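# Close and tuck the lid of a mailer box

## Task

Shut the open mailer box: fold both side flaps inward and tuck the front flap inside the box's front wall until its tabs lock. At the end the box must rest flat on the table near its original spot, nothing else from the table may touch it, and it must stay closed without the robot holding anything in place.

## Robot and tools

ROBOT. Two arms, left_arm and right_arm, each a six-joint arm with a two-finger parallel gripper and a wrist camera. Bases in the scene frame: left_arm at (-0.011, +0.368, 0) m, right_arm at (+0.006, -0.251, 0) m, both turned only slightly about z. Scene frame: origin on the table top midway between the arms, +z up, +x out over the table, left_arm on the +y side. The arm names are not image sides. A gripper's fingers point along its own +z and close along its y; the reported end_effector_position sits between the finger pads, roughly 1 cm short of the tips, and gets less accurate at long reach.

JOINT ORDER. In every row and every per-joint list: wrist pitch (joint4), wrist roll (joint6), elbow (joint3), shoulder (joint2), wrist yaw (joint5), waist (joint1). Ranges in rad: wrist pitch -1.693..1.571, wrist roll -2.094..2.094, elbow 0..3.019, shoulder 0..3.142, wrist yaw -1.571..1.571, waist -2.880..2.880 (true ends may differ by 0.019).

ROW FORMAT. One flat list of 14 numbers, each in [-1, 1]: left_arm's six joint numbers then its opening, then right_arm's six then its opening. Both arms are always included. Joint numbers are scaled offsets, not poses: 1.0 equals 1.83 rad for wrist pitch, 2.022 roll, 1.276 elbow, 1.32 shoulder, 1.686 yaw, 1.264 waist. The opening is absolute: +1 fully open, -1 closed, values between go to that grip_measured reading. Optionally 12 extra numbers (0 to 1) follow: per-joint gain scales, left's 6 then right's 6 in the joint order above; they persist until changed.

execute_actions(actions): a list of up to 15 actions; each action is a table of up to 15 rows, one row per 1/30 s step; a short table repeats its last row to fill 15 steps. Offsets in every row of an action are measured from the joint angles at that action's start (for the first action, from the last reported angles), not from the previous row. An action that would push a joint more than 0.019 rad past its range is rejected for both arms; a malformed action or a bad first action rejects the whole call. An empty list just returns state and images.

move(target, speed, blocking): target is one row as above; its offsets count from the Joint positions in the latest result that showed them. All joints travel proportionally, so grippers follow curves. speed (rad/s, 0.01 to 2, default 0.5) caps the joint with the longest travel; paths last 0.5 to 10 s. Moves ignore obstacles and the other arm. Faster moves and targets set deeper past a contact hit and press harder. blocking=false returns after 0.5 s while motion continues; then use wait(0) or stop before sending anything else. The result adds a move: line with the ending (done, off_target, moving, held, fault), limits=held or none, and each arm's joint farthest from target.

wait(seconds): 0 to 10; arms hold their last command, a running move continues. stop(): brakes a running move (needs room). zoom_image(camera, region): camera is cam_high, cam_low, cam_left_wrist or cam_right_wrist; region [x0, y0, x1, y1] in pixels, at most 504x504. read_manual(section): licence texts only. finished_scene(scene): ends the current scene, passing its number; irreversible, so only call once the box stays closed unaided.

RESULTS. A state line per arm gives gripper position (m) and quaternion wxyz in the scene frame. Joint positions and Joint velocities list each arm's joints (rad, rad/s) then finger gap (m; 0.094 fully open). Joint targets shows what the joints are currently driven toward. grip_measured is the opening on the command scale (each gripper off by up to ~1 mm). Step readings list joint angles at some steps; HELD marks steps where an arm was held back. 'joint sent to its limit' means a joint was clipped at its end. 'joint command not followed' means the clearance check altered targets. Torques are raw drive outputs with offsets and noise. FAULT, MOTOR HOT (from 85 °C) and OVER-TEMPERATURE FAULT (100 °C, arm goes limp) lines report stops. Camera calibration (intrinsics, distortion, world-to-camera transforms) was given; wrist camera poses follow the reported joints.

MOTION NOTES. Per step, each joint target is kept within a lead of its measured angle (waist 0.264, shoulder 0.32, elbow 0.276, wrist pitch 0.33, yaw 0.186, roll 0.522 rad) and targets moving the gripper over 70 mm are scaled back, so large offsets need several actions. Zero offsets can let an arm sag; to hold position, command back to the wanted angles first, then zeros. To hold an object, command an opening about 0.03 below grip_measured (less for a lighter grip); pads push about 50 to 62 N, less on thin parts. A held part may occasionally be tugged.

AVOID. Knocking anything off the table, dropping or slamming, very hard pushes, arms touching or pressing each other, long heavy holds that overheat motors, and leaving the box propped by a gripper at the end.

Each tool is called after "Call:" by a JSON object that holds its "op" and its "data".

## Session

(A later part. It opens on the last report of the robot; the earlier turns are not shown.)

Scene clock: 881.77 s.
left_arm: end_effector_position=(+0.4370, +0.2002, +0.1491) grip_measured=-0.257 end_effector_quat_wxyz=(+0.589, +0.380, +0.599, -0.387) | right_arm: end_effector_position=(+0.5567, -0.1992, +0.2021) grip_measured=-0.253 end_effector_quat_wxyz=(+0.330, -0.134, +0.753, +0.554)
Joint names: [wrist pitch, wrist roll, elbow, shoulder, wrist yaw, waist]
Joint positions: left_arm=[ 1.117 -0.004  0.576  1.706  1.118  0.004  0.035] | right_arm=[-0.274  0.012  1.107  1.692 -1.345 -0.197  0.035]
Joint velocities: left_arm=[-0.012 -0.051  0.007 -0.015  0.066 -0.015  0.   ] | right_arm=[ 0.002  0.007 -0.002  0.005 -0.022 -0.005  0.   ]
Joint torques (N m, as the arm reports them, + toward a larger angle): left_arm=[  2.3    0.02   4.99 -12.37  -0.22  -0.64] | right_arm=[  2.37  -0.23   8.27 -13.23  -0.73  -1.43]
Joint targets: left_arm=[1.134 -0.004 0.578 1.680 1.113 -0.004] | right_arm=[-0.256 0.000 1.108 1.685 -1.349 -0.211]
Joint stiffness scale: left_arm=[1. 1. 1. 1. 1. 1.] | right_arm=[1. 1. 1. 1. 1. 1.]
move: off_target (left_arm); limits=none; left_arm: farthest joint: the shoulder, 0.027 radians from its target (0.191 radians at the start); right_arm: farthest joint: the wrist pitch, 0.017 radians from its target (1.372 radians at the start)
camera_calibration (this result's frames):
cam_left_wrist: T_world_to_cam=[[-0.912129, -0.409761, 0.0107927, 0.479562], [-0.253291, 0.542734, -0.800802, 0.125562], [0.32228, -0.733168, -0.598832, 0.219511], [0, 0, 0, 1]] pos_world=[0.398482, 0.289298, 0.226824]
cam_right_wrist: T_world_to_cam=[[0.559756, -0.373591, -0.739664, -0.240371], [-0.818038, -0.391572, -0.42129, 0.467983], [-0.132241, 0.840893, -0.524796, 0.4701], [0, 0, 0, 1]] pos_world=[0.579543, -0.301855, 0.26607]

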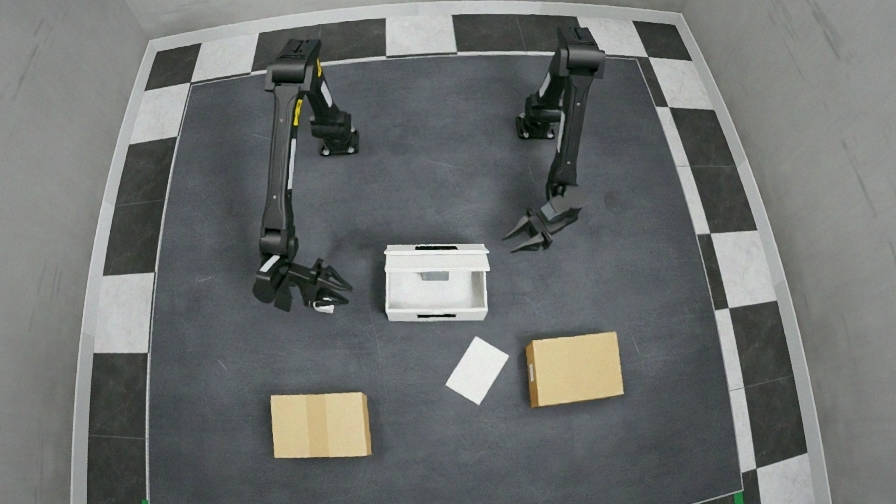

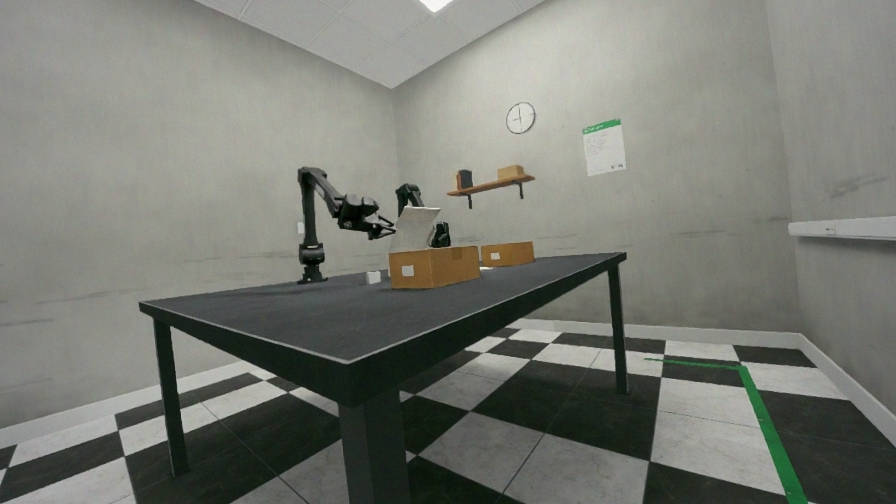

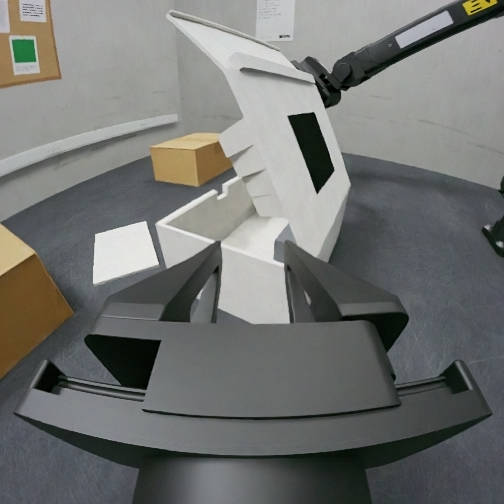

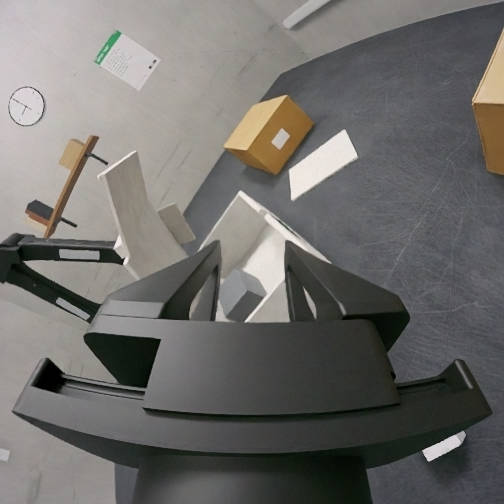

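Call:
{"op": "move", "data": {"target": [0.01,0,0,0,0,-0.052,-0.255, 0.783,0,-0.44,-0.006,-0.012,0.035,-0.255], "speed": 0.9}}

Call:
{"op": "move", "data": {"target": [0,0,0.03,0.02,-0.05,-0.068,-0.255, 0.005,0,-0.005,0,0.055,0.08,-0.255], "speed": 0.07}}

Scene clock: 891.90 s.
left_arm: end_effector_position=(+0.4264, +0.1741, +0.1493) grip_measured=-0.257 end_effector_quat_wxyz=(+0.578, +0.398, +0.587, -0.404) | right_arm: end_effector_position=(+0.4315, -0.1595, +0.1488) grip_measured=-0.253 end_effector_quat_wxyz=(+0.583, -0.388, +0.592, +0.399)
Joint names: [wrist pitch, wrist roll, elbow, shoulder, wrist yaw, waist]
Joint positions: left_arm=[ 1.119 -0.004  0.576  1.706  1.118 -0.055  0.035] | right_arm=[ 1.14   0.011  0.544  1.692 -1.363 -0.168  0.035]
Joint velocities: left_arm=[ 0.002 -0.051 -0.007  0.005  0.007 -0.005  0.   ] | right_arm=[-0.017 -0.051 -0.002  0.005 -0.066 -0.005  0.001]
Joint torques (N m, as the arm reports them, + toward a larger angle): left_arm=[  2.33   0.02   4.9  -10.36  -0.03  -0.75] | right_arm=[  2.91   0.01   5.1  -10.58  -0.2    0.51]
Joint targets: left_arm=[1.136 -0.004 0.576 1.706 1.118 -0.062] | right_arm=[1.159 0.012 0.546 1.684 -1.365 -0.153]
Joint stiffness scale: left_arm=[1. 1. 1. 1. 1. 1.] | right_arm=[1. 1. 1. 1. 1. 1.]
move: done; limits=none; left_arm: farthest joint: the wrist pitch, 0.016 radians from its target (0.018 radians at the start); right_arm: farthest joint: the wrist pitch, 0.019 radians from its target (1.433 radians at the start)
camera_calibration (this result's frames):
cam_left_wrist: T_world_to_cam=[[-0.934629, -0.355499, 0.00941942, 0.459552], [-0.219771, 0.556562, -0.801211, 0.120533], [0.279587, -0.750905, -0.598308, 0.225211], [0, 0, 0, 1]] pos_world=[0.393035, 0.265398, 0.226989]
cam_right_wrist: T_world_to_cam=[[0.91484, -0.403479, -0.0164764, -0.460449], [-0.244998, -0.522144, -0.81691, 0.149377], [0.321003, 0.751379, -0.57653, 0.190033], [0, 0, 0, 1]] pos_world=[0.396833, -0.250572, 0.224]

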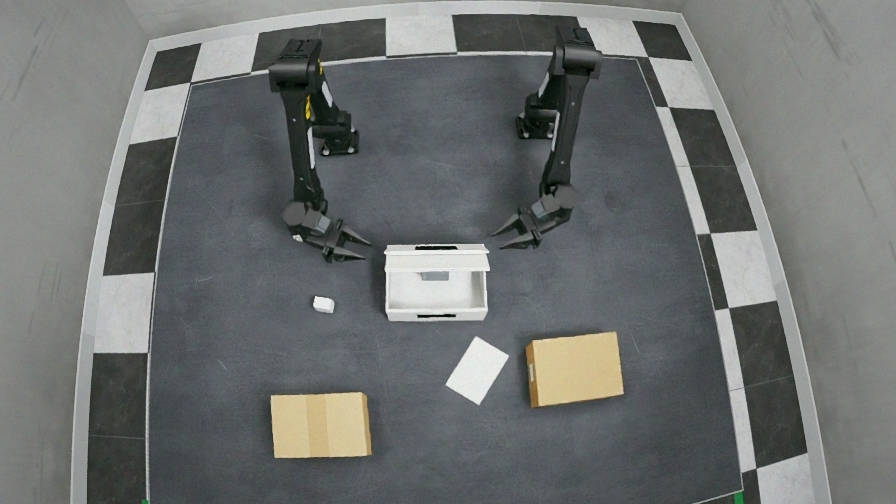

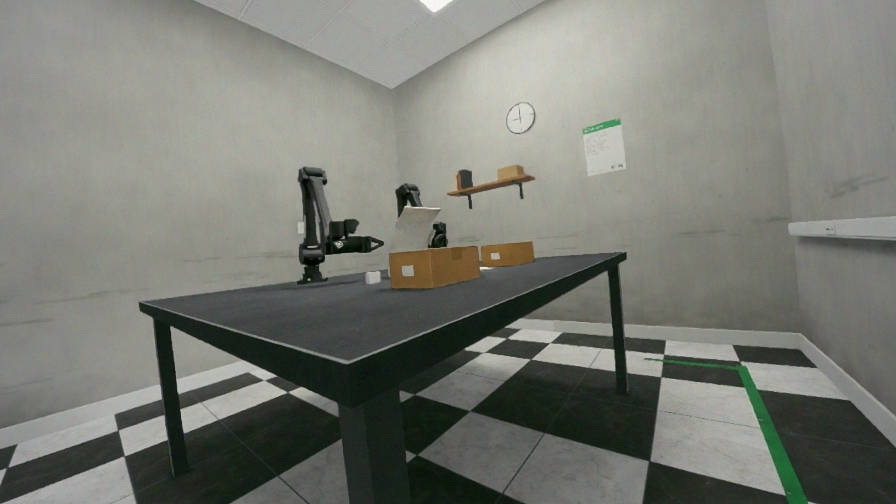

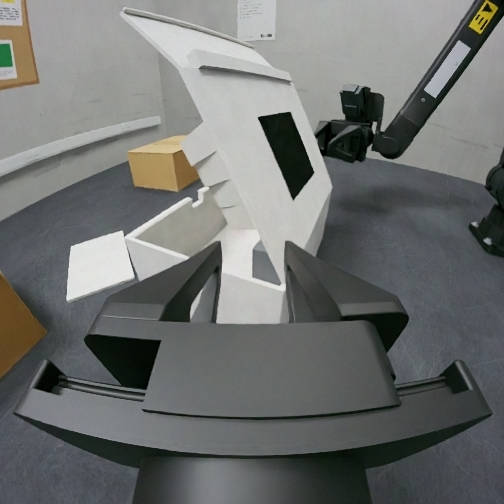

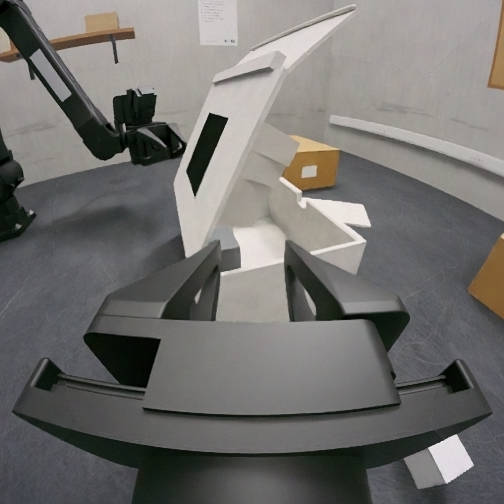

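Scene clock: 893.63 s.
left_arm: end_effector_position=(+0.4254, +0.1438, +0.1489) grip_measured=-0.257 end_effector_quat_wxyz=(+0.579, +0.398, +0.586, -0.403) | right_arm: end_effector_position=(+0.4349, -0.1279, +0.1476) grip_measured=-0.253 end_effector_quat_wxyz=(+0.582, -0.387, +0.593, +0.399)
Joint names: [wrist pitch, wrist roll, elbow, shoulder, wrist yaw, waist]
Joint positions: left_arm=[ 1.119 -0.004  0.584  1.713  1.038 -0.135  0.035] | right_arm=[ 1.14   0.011  0.54   1.692 -1.274 -0.081  0.035]
Joint velocities: left_arm=[-0.002 -0.037 -0.002  0.005 -0.081 -0.005  0.   ] | right_arm=[-0.002  0.022 -0.012  0.005 -0.022  0.005 -0.   ]
Joint torques (N m, as the arm reports them, + toward a larger angle): left_arm=[ 1.59  0.02  7.46 -8.84 -0.22 -0.83] | right_arm=[ 2.55  0.    4.84 -9.04  0.04  1.01]
Joint targets: left_arm=[1.119 -0.004 0.614 1.732 1.033 -0.141] | right_arm=[1.149 0.011 0.537 1.692 -1.270 -0.067]
Joint stiffness scale: left_arm=[1. 1. 1. 1. 1. 1.] | right_arm=[1. 1. 1. 1. 1. 1.]
move: off_target (left_arm); limits=none; left_arm: farthest joint: the elbow, 0.030 radians from its target (0.038 radians at the start); right_arm: farthest joint: the waist, 0.014 radians from its target (0.101 radians at the start)
camera_calibration (this result's frames):
cam_left_wrist: T_world_to_cam=[[-0.934645, -0.3555, 0.00768884, 0.448112], [-0.218473, 0.557059, -0.801221, 0.136234], [0.280551, -0.750536, -0.598319, 0.202014], [0, 0, 0, 1]] pos_world=[0.391914, 0.235033, 0.226577]
cam_right_wrist: T_world_to_cam=[[0.914, -0.405226, -0.0198995, -0.45022], [-0.249173, -0.521957, -0.815766, 0.167441], [0.320183, 0.750568, -0.57804, 0.164946], [0, 0, 0, 1]] pos_world=[0.40041, -0.218847, 0.222978]

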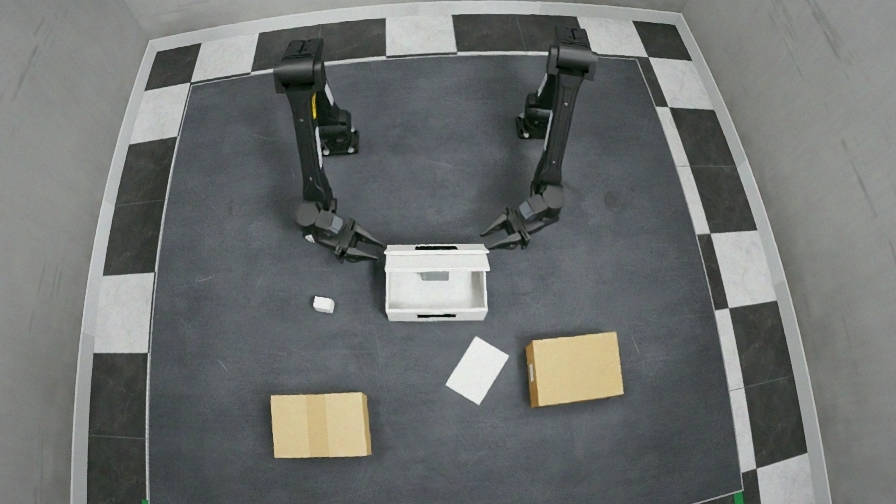

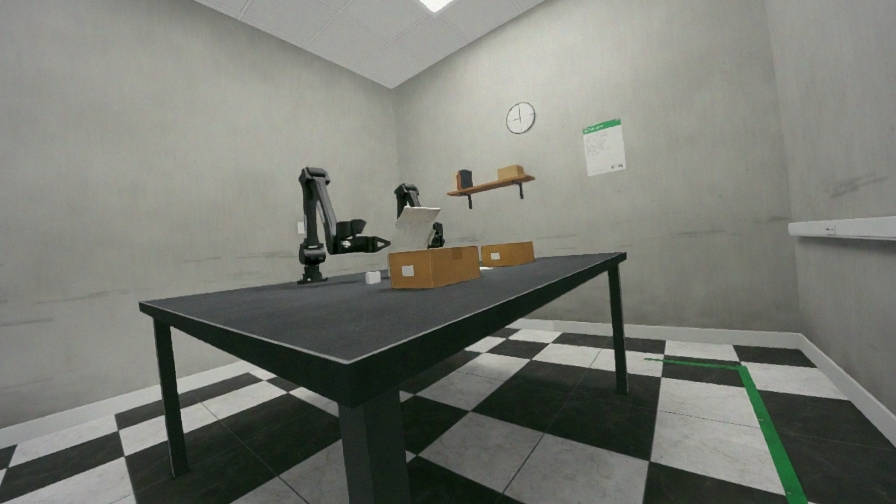

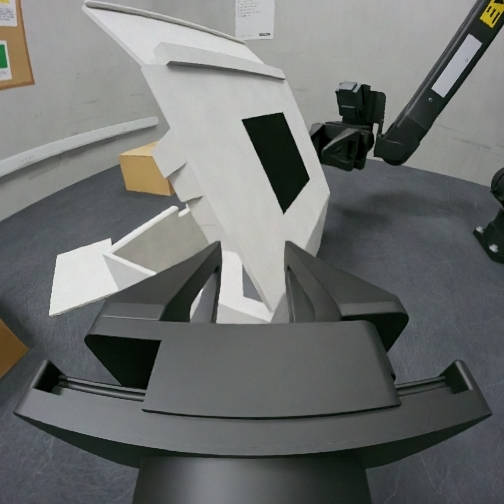

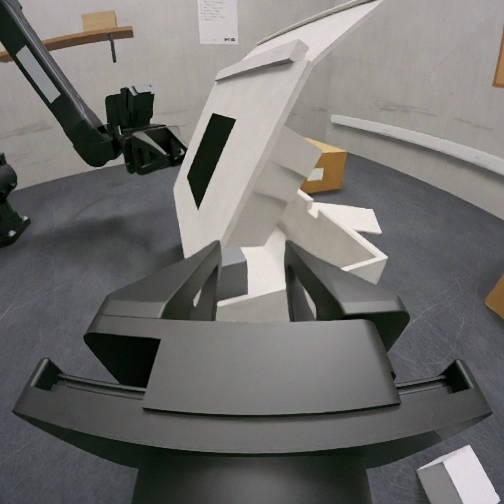

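Call:
{"op": "execute_actions", "data": {"actions": []}}

Scene clock: 928.37 s.
left_arm: end_effector_position=(+0.4254, +0.1438, +0.1489) grip_measured=-0.257 end_effector_quat_wxyz=(+0.579, +0.398, +0.586, -0.403) | right_arm: end_effector_position=(+0.4349, -0.1279, +0.1476) grip_measured=-0.253 end_effector_quat_wxyz=(+0.582, -0.387, +0.593, +0.399)
Joint names: [wrist pitch, wrist roll, elbow, shoulder, wrist yaw, waist]
Joint positions: left_arm=[ 1.119 -0.004  0.584  1.713  1.038 -0.135  0.035] | right_arm=[ 1.14   0.011  0.54   1.692 -1.274 -0.081  0.035]
Joint velocities: left_arm=[-0.017  0.037  0.007 -0.024  0.022 -0.005  0.001] | right_arm=[ 0.007  0.037 -0.007 -0.005  0.007 -0.015 -0.   ]
Joint torques (N m, as the arm reports them, + toward a larger angle): left_arm=[ 1.58  0.02  7.5  -8.96 -0.22 -0.6 ] | right_arm=[ 2.49  0.02  4.66 -9.28  0.06  0.46]
Joint targets: left_arm=[1.119 -0.004 0.614 1.732 1.033 -0.141] | right_arm=[1.149 0.011 0.537 1.692 -1.270 -0.067]
Joint stiffness scale: left_arm=[1. 1. 1. 1. 1. 1.] | right_arm=[1. 1. 1. 1. 1. 1.]
camera_calibration (this result's frames):
cam_left_wrist: T_world_to_cam=[[-0.934645, -0.3555, 0.00768884, 0.448112], [-0.218473, 0.557059, -0.801221, 0.136234], [0.280551, -0.750536, -0.598319, 0.202014], [0, 0, 0, 1]] pos_world=[0.391914, 0.235033, 0.226577]
cam_right_wrist: T_world_to_cam=[[0.914, -0.405226, -0.0198995, -0.45022], [-0.249173, -0.521957, -0.815766, 0.167441], [0.320183, 0.750568, -0.57804, 0.164946], [0, 0, 0, 1]] pos_world=[0.40041, -0.218847, 0.222978]

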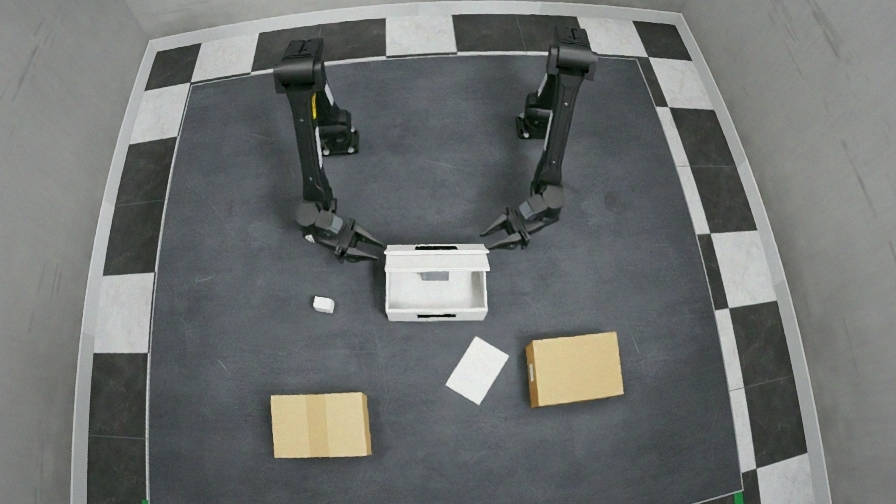

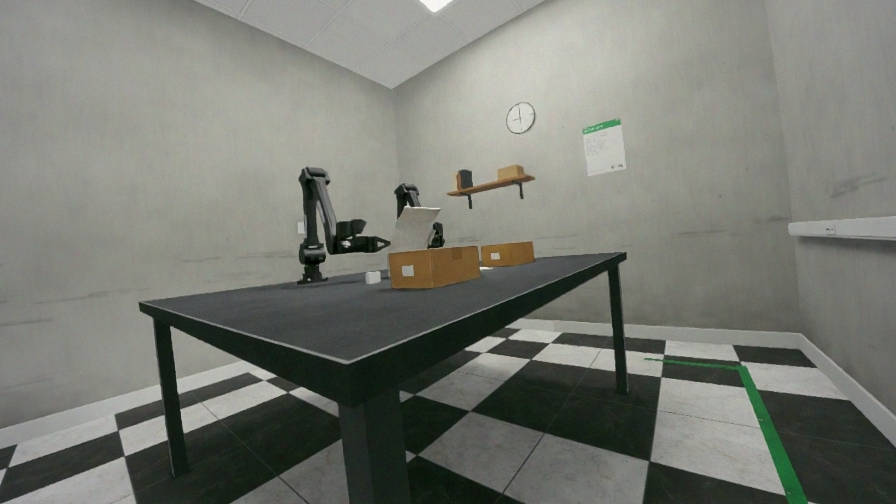

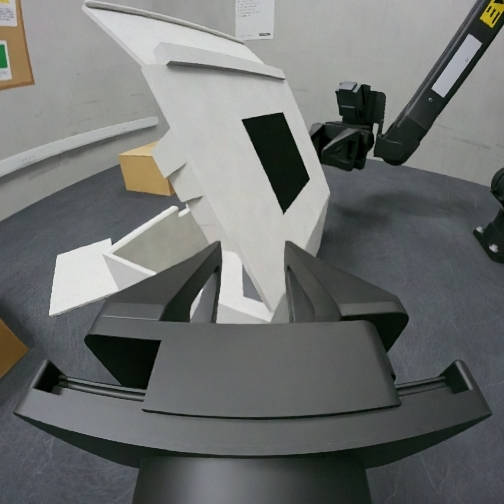

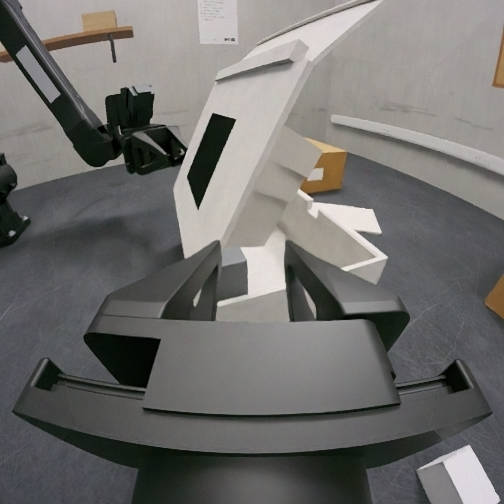

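Call:
{"op": "move", "data": {"target": [-0.004,0,0.055,0.035,0,0,-0.255,0.004,0,0,0,0,0,-0.255], "speed": 0.1}}

Call:
{"op": "move", "data": {"target": [0,0,0.02,0.012,-0.03,-0.047,-0.255,0.004,0,0,0,0.042,0.063,-0.255], "speed": 0.06}}

Scene clock: 944.37 s.
left_arm: end_effector_position=(+0.4397, +0.1414, +0.1497) grip_measured=-0.257 end_effector_quat_wxyz=(+0.582, +0.400, +0.583, -0.402) | right_arm: end_effector_position=(+0.4349, -0.1279, +0.1476) grip_measured=-0.253 end_effector_quat_wxyz=(+0.582, -0.387, +0.593, +0.399)
Joint names: [wrist pitch, wrist roll, elbow, shoulder, wrist yaw, waist]
Joint positions: left_arm=[ 1.117 -0.004  0.625  1.74   1.038 -0.135  0.035] | right_arm=[ 1.14   0.011  0.54   1.692 -1.274 -0.081  0.035]
Joint velocities: left_arm=[ 0.012  0.007 -0.007 -0.005 -0.007 -0.005  0.   ] | right_arm=[-0.012  0.051 -0.002  0.015 -0.022  0.005  0.001]
Joint torques (N m, as the arm reports them, + toward a larger angle): left_arm=[ 1.35  0.02  7.57 -9.26 -0.03 -0.16] | right_arm=[ 2.38  0.01  4.77 -9.41 -0.09 -0.36]
Joint targets: left_arm=[1.112 -0.004 0.655 1.759 1.038 -0.135] | right_arm=[1.148 0.011 0.540 1.692 -1.274 -0.081]
Joint stiffness scale: left_arm=[1. 1. 1. 1. 1. 1.] | right_arm=[1. 1. 1. 1. 1. 1.]
move: off_target (left_arm); limits=none; left_arm: farthest joint: the elbow, 0.029 radians from its target (0.070 radians at the start); right_arm: farthest joint: the wrist pitch, 0.007 radians from its target (0.007 radians at the start)
camera_calibration (this result's frames):
cam_left_wrist: T_world_to_cam=[[-0.934675, -0.355495, -0.00251072, 0.462222], [-0.20911, 0.555479, -0.804808, 0.137993], [0.2875, -0.751709, -0.593529, 0.193018], [0, 0, 0, 1]] pos_world=[0.40539, 0.232759, 0.226781]
cam_right_wrist: T_world_to_cam=[[0.914, -0.405226, -0.0198995, -0.45022], [-0.249173, -0.521957, -0.815766, 0.167441], [0.320183, 0.750568, -0.57804, 0.164946], [0, 0, 0, 1]] pos_world=[0.40041, -0.218847, 0.222978]

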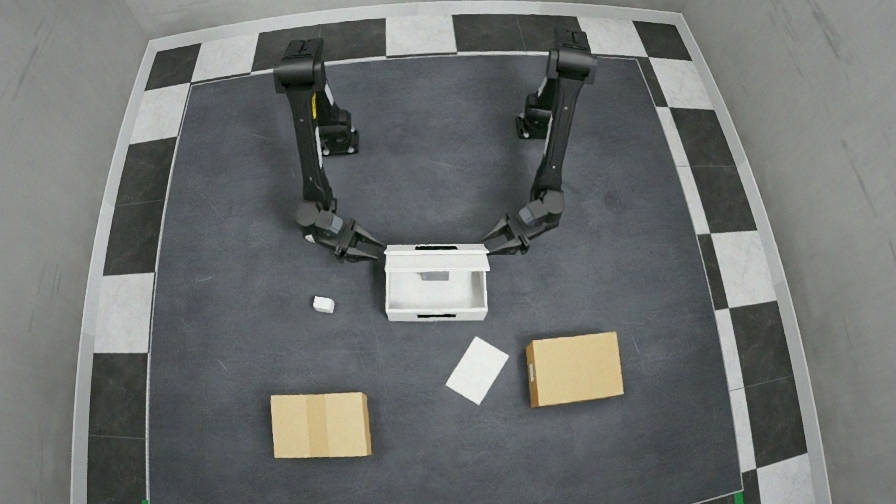

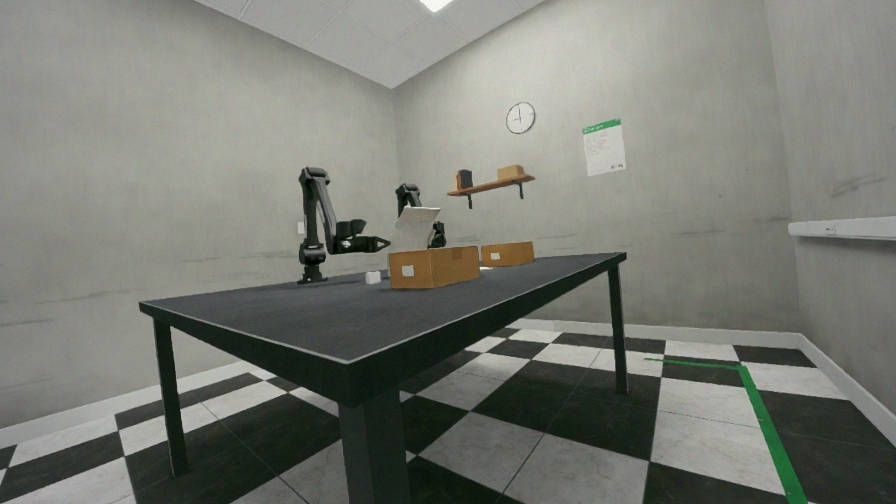

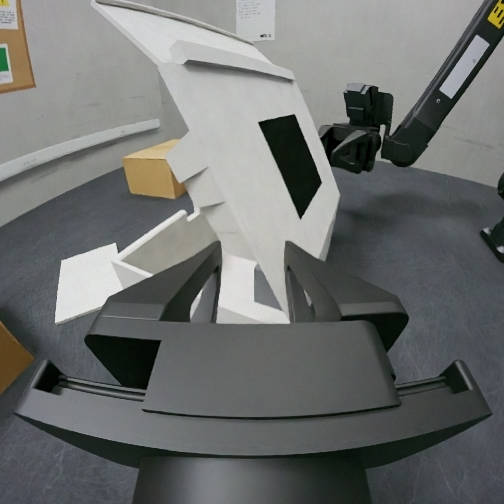

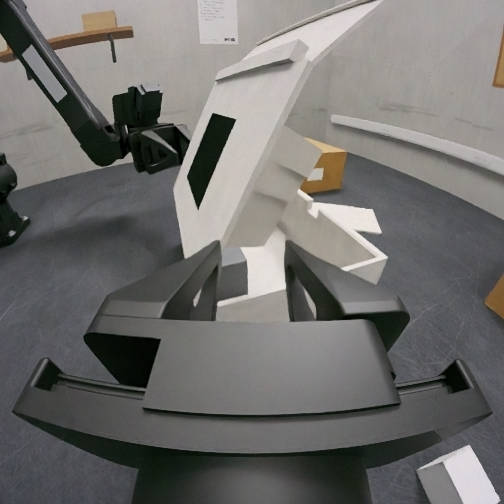

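Scene clock: 946.13 s.
left_arm: end_effector_position=(+0.4388, +0.1271, +0.1493) grip_measured=-0.256 end_effector_quat_wxyz=(+0.585, +0.396, +0.585, -0.398) | right_arm: end_effector_position=(+0.4357, -0.1028, +0.1470) grip_measured=-0.253 end_effector_quat_wxyz=(+0.582, -0.387, +0.594, +0.399)
Joint names: [wrist pitch, wrist roll, elbow, shoulder, wrist yaw, waist]
Joint positions: left_arm=[ 1.117 -0.004  0.625  1.741  0.987 -0.174  0.035] | right_arm=[ 1.14   0.011  0.538  1.692 -1.207 -0.012  0.035]
Joint velocities: left_arm=[-0.002  0.066 -0.002 -0.005 -0.037 -0.005 -0.001] | right_arm=[-0.012  0.037 -0.022 -0.015  0.007 -0.015 -0.001]
Joint torques (N m, as the arm reports them, + toward a larger angle): left_arm=[ 1.66  0.02  7.27 -9.83 -0.01 -1.64] | right_arm=[ 2.43  0.04  4.99 -9.05  0.02  0.5 ]
Joint targets: left_arm=[1.117 -0.004 0.651 1.756 0.987 -0.194] | right_arm=[1.148 0.011 0.540 1.692 -1.203 -0.001]
Joint stiffness scale: left_arm=[1. 1. 1. 1. 1. 1.] | right_arm=[1. 1. 1. 1. 1. 1.]
move: off_target (left_arm); limits=none; left_arm: farthest joint: the elbow, 0.025 radians from its target (0.025 radians at the start); right_arm: farthest joint: the waist, 0.010 radians from its target (0.079 radians at the start)
camera_calibration (this result's frames):
cam_left_wrist: T_world_to_cam=[[-0.930267, -0.366878, -0.00181078, 0.455692], [-0.216493, 0.552917, -0.80462, 0.149032], [0.296199, -0.74812, -0.593787, 0.178064], [0, 0, 0, 1]] pos_world=[0.403437, 0.217994, 0.226472]
cam_right_wrist: T_world_to_cam=[[0.914587, -0.403841, -0.0210352, -0.440735], [-0.249656, -0.522951, -0.814981, 0.180259], [0.318123, 0.750623, -0.579106, 0.146591], [0, 0, 0, 1]] pos_world=[0.40146, -0.193755, 0.222529]

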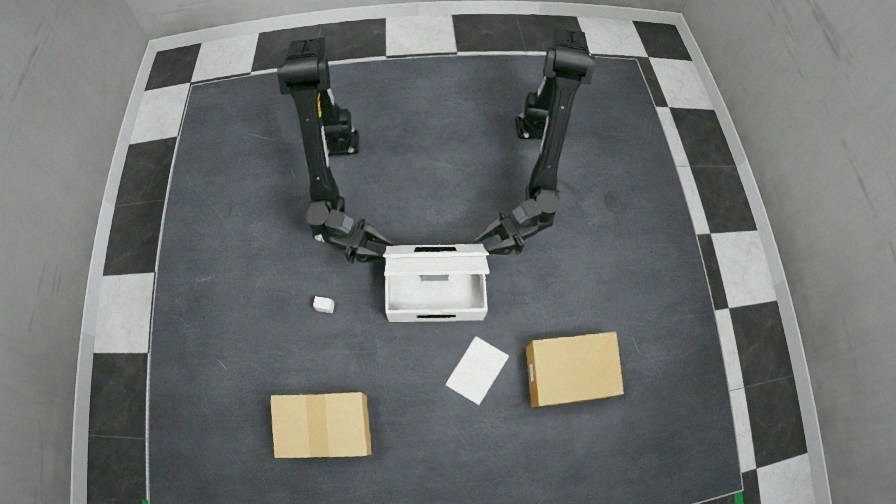

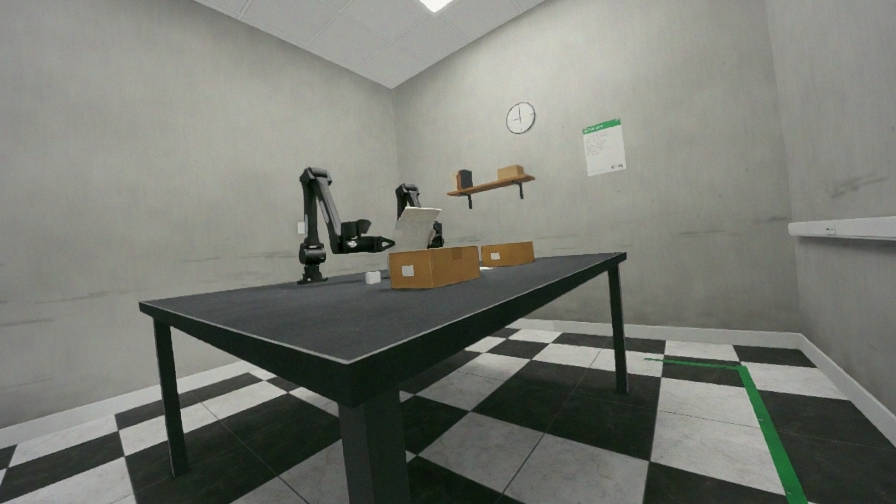

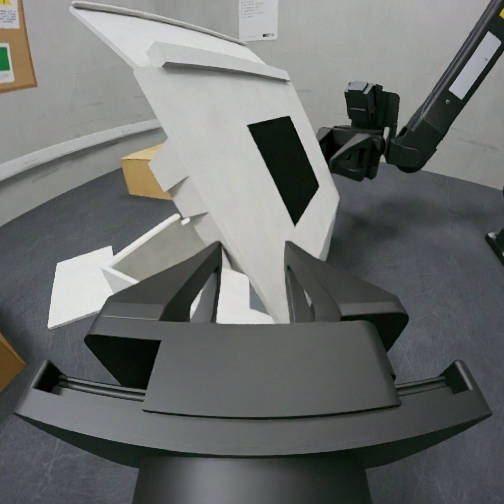

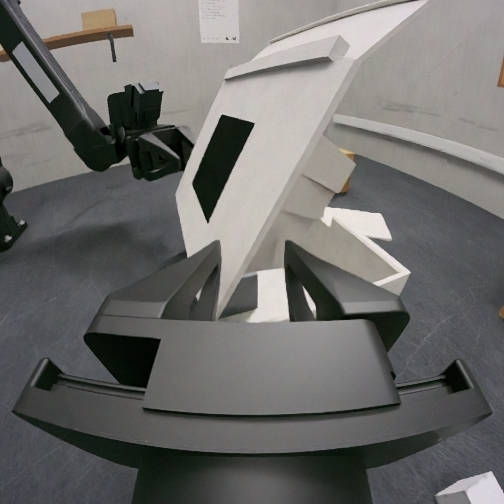

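Call:
{"op": "move", "data": {"target": [0,0,0.02,0.012,0.024,0.042,-0.255,0.004,0,0,0,0,0.008,-0.255], "speed": 0.1}}

Call:
{"op": "move", "data": {"target": [-0.008,0,0.06,0.04,0,0,-0.255,0.004,0,0,0,0,0.008,-0.255], "speed": 0.1}}

Call:
{"op": "move", "data": {"target": [0,0,0.02,0.012,-0.03,-0.05,-0.255,0.004,0,0,0,0,0.008,-0.255], "speed": 0.06}}

Scene clock: 958.67 s.
left_arm: end_effector_position=(+0.4443, +0.1468, +0.1493) grip_measured=-0.256 end_effector_quat_wxyz=(+0.587, +0.392, +0.588, -0.395) | right_arm: end_effector_position=(+0.4357, -0.1028, +0.1470) grip_measured=-0.253 end_effector_quat_wxyz=(+0.582, -0.387, +0.594, +0.399)
Joint names: [wrist pitch, wrist roll, elbow, shoulder, wrist yaw, waist]
Joint positions: left_arm=[ 1.117 -0.004  0.625  1.741  1.023 -0.125  0.035] | right_arm=[ 1.14   0.011  0.538  1.692 -1.207 -0.012  0.035]
Joint velocities: left_arm=[-0.002  0.007  0.002 -0.015 -0.037  0.005  0.001] | right_arm=[ 0.007 -0.081  0.012  0.005  0.11  -0.024 -0.001]
Joint torques (N m, as the arm reports them, + toward a larger angle): left_arm=[ 1.61  0.02  7.2  -9.86  0.15  0.01] | right_arm=[ 2.51 -0.04  5.01 -9.01 -0.09  0.65]
Joint targets: left_arm=[1.117 -0.004 0.651 1.756 1.028 -0.121] | right_arm=[1.148 0.011 0.538 1.692 -1.207 -0.002]
Joint stiffness scale: left_arm=[1. 1. 1. 1. 1. 1.] | right_arm=[1. 1. 1. 1. 1. 1.]
move: off_target (left_arm); limits=none; left_arm: farthest joint: the elbow, 0.025 radians from its target (0.025 radians at the start); right_arm: farthest joint: the waist, 0.010 radians from its target (0.010 radians at the start)
camera_calibration (this result's frames):
cam_left_wrist: T_world_to_cam=[[-0.925575, -0.378559, -0.00184084, 0.467707], [-0.223428, 0.550192, -0.804592, 0.142765], [0.305599, -0.744299, -0.593825, 0.186486], [0, 0, 0, 1]] pos_world=[0.407806, 0.237308, 0.226468]
cam_right_wrist: T_world_to_cam=[[0.914587, -0.403841, -0.0210352, -0.440735], [-0.249656, -0.522951, -0.814981, 0.180259], [0.318123, 0.750623, -0.579106, 0.146591], [0, 0, 0, 1]] pos_world=[0.40146, -0.193755, 0.222529]

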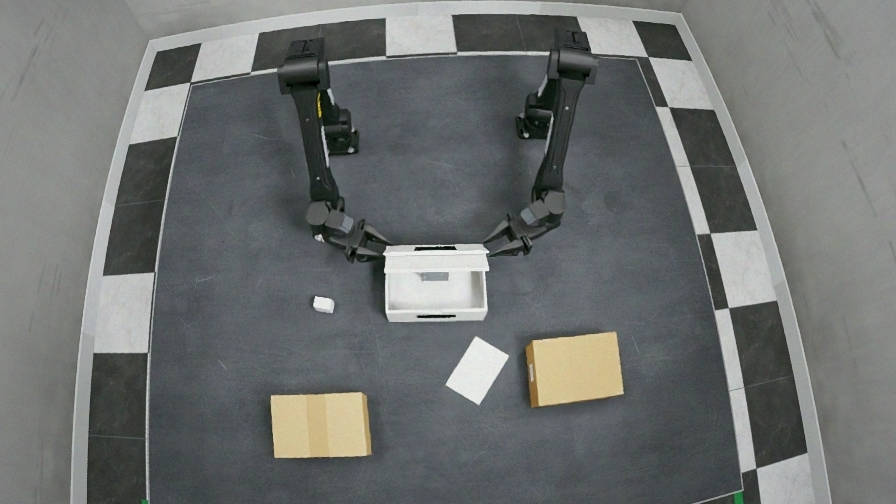

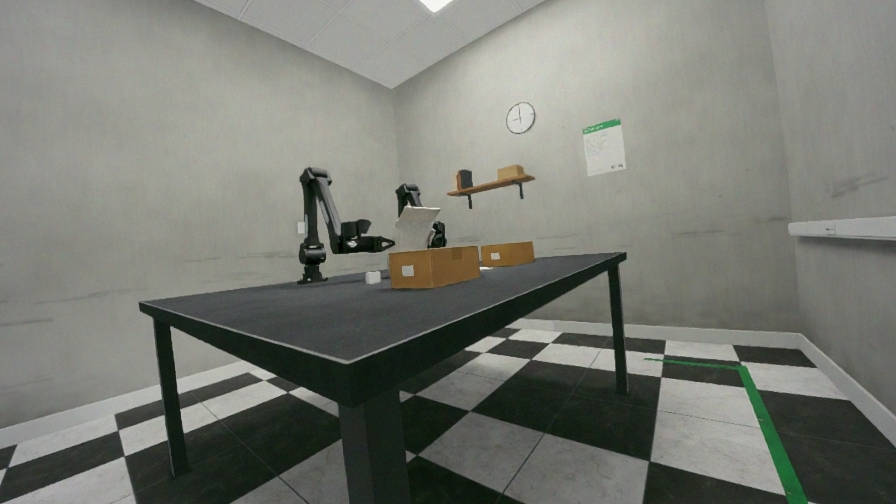

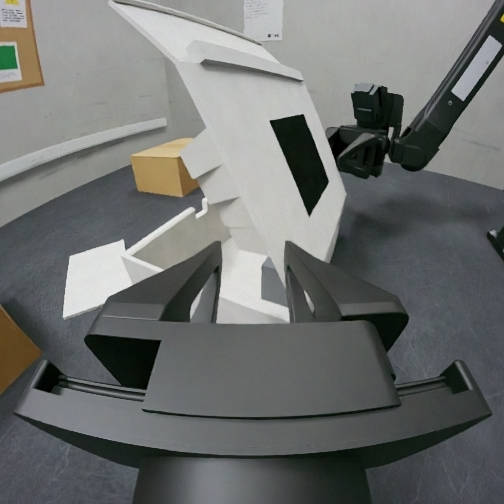

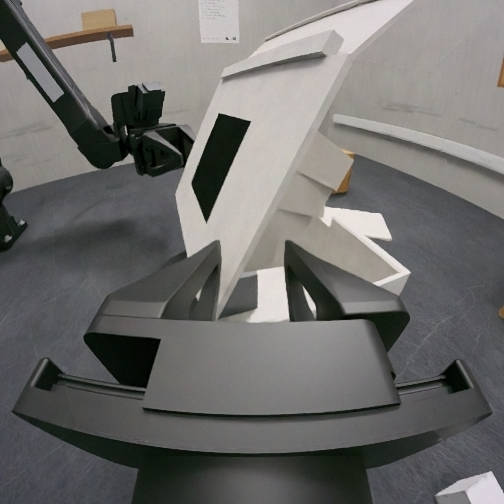

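Scene clock: 959.73 s.
left_arm: end_effector_position=(+0.4592, +0.1445, +0.1474) grip_measured=-0.256 end_effector_quat_wxyz=(+0.588, +0.393, +0.587, -0.394) | right_arm: end_effector_position=(+0.4357, -0.1028, +0.1470) grip_measured=-0.253 end_effector_quat_wxyz=(+0.582, -0.387, +0.594, +0.399)
Joint names: [wrist pitch, wrist roll, elbow, shoulder, wrist yaw, waist]
Joint positions: left_arm=[ 1.109 -0.004  0.668  1.772  1.023 -0.125  0.035] | right_arm=[ 1.14   0.011  0.538  1.692 -1.207 -0.012  0.035]
Joint velocities: left_arm=[ 0.007  0.037 -0.002  0.015  0.007  0.005 -0.   ] | right_arm=[ 0.017  0.007  0.002 -0.024 -0.007 -0.005  0.001]
Joint torques (N m, as the arm reports them, + toward a larger angle): left_arm=[  1.3    0.02   8.02 -10.    -0.04  -0.16] | right_arm=[ 2.4   0.03  5.   -9.34 -0.13  0.6 ]
Joint targets: left_arm=[1.103 -0.004 0.702 1.793 1.023 -0.125] | right_arm=[1.148 0.011 0.538 1.692 -1.207 -0.002]
Joint stiffness scale: left_arm=[1. 1. 1. 1. 1. 1.] | right_arm=[1. 1. 1. 1. 1. 1.]
move: off_target (left_arm); limits=none; left_arm: farthest joint: the elbow, 0.034 radians from its target (0.076 radians at the start); right_arm: farthest joint: the waist, 0.010 radians from its target (0.010 radians at the start)
camera_calibration (this result's frames):
cam_left_wrist: T_world_to_cam=[[-0.925566, -0.378561, -0.00444973, 0.480937], [-0.221001, 0.549808, -0.805525, 0.144931], [0.307387, -0.744583, -0.592545, 0.178101], [0, 0, 0, 1]] pos_world=[0.422423, 0.23499, 0.224418]
cam_right_wrist: T_world_to_cam=[[0.914587, -0.403841, -0.0210352, -0.440735], [-0.249656, -0.522951, -0.814981, 0.180259], [0.318123, 0.750623, -0.579106, 0.146591], [0, 0, 0, 1]] pos_world=[0.40146, -0.193755, 0.222529]

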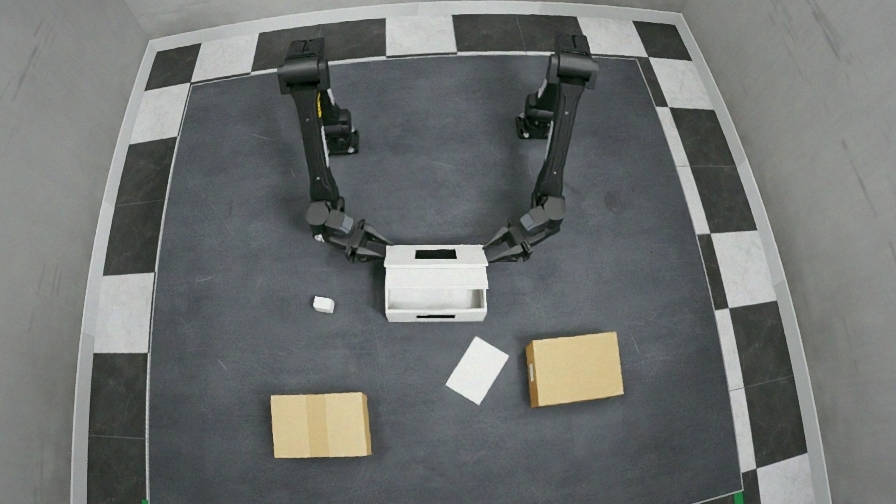

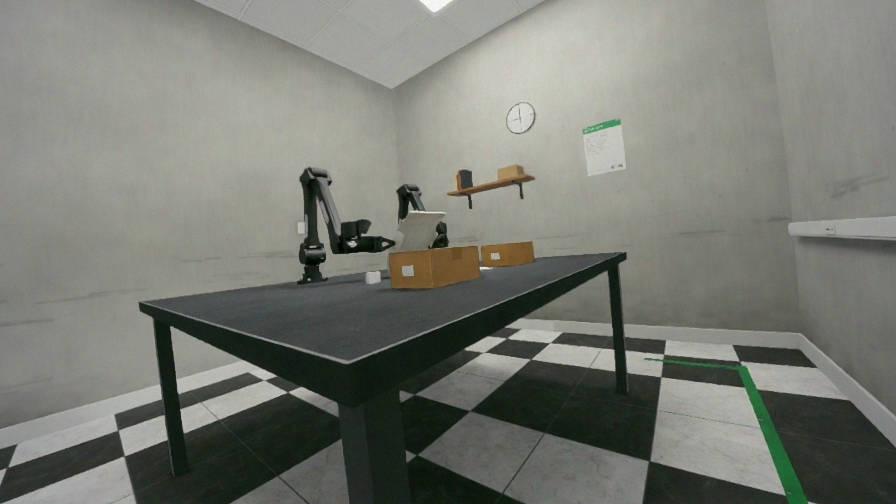

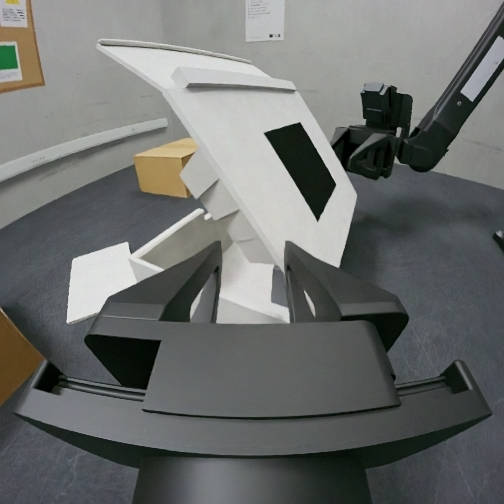

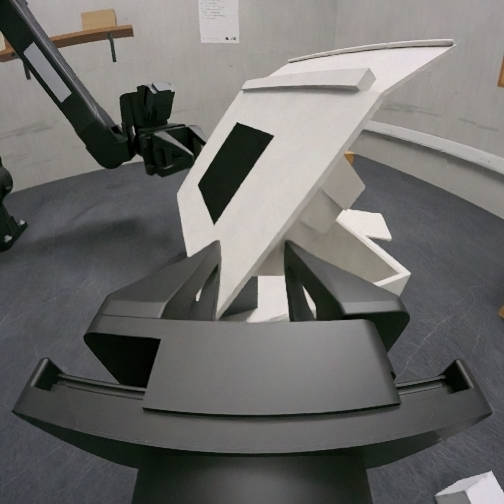

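Scene clock: 961.00 s.
left_arm: end_effector_position=(+0.4548, +0.1235, +0.1474) grip_measured=-0.256 end_effector_quat_wxyz=(+0.587, +0.394, +0.586, -0.395) | right_arm: end_effector_position=(+0.4357, -0.1028, +0.1470) grip_measured=-0.253 end_effector_quat_wxyz=(+0.582, -0.387, +0.594, +0.399)
Joint names: [wrist pitch, wrist roll, elbow, shoulder, wrist yaw, waist]
Joint positions: left_arm=[ 1.109 -0.004  0.668  1.772  0.975 -0.176  0.035] | right_arm=[ 1.14   0.011  0.538  1.692 -1.207 -0.012  0.035]
Joint velocities: left_arm=[-0.002  0.007 -0.002 -0.005 -0.007 -0.015  0.   ] | right_arm=[-0.017  0.066 -0.007  0.005 -0.037 -0.005  0.   ]
Joint torques (N m, as the arm reports them, + toward a larger angle): left_arm=[  1.64   0.02   7.31 -10.29  -0.18  -1.02] | right_arm=[ 2.66  0.    4.99 -9.55 -0.09  0.13]
Joint targets: left_arm=[1.109 -0.004 0.693 1.788 0.972 -0.188] | right_arm=[1.148 0.011 0.538 1.692 -1.207 -0.002]
Joint stiffness scale: left_arm=[1. 1. 1. 1. 1. 1.] | right_arm=[1. 1. 1. 1. 1. 1.]
move: off_target (left_arm); limits=none; left_arm: farthest joint: the elbow, 0.026 radians from its target (0.026 radians at the start); right_arm: farthest joint: the waist, 0.010 radians from its target (0.010 radians at the start)
camera_calibration (this result's frames):
cam_left_wrist: T_world_to_cam=[[-0.92686, -0.375381, -0.00433039, 0.469092], [-0.219145, 0.550388, -0.805636, 0.154615], [0.304804, -0.745763, -0.592396, 0.165155], [0, 0, 0, 1]] pos_world=[0.418326, 0.214156, 0.224432]
cam_right_wrist: T_world_to_cam=[[0.914587, -0.403841, -0.0210352, -0.440735], [-0.249656, -0.522951, -0.814981, 0.180259], [0.318123, 0.750623, -0.579106, 0.146591], [0, 0, 0, 1]] pos_world=[0.40146, -0.193755, 0.222529]

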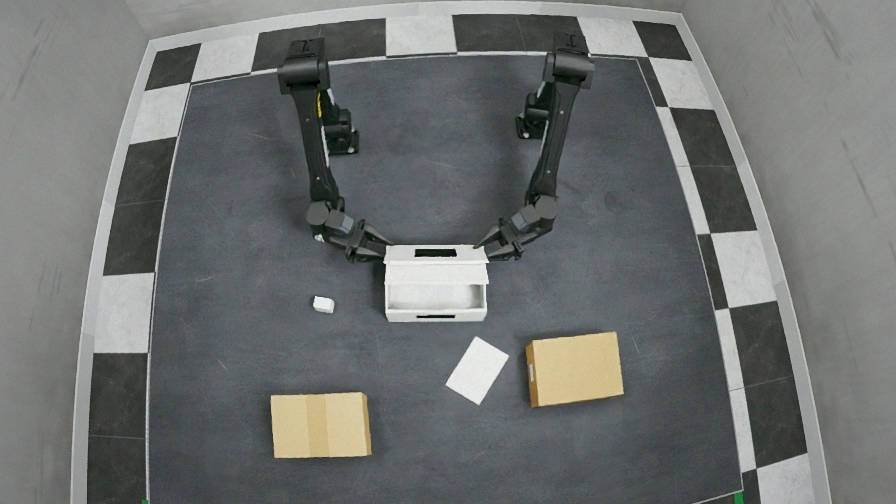

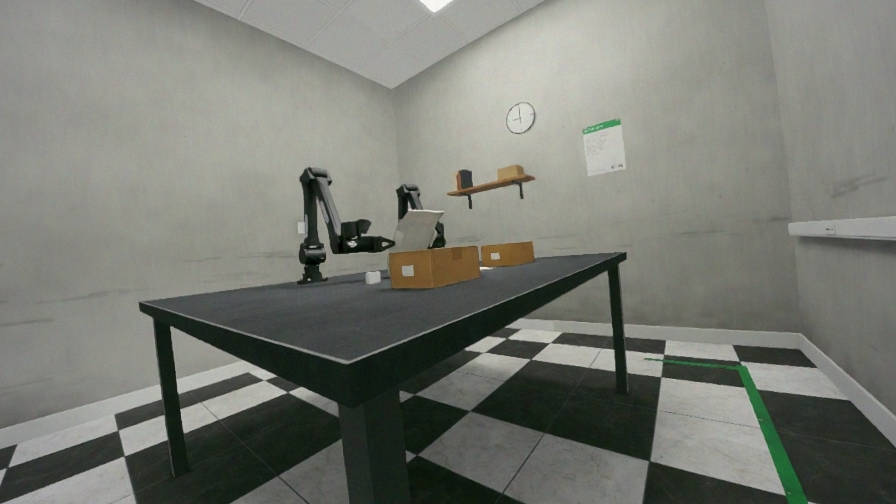

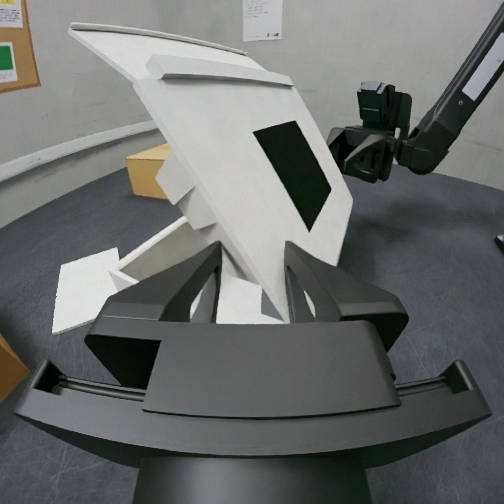

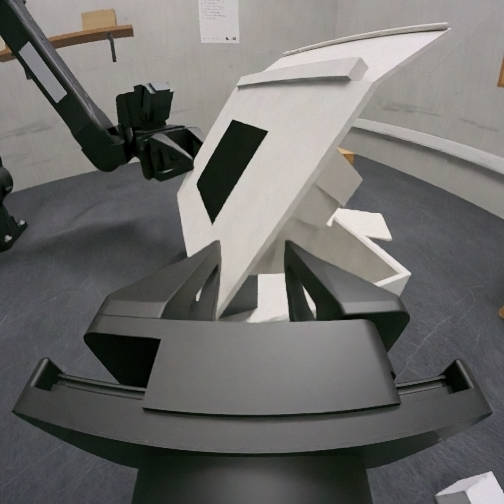

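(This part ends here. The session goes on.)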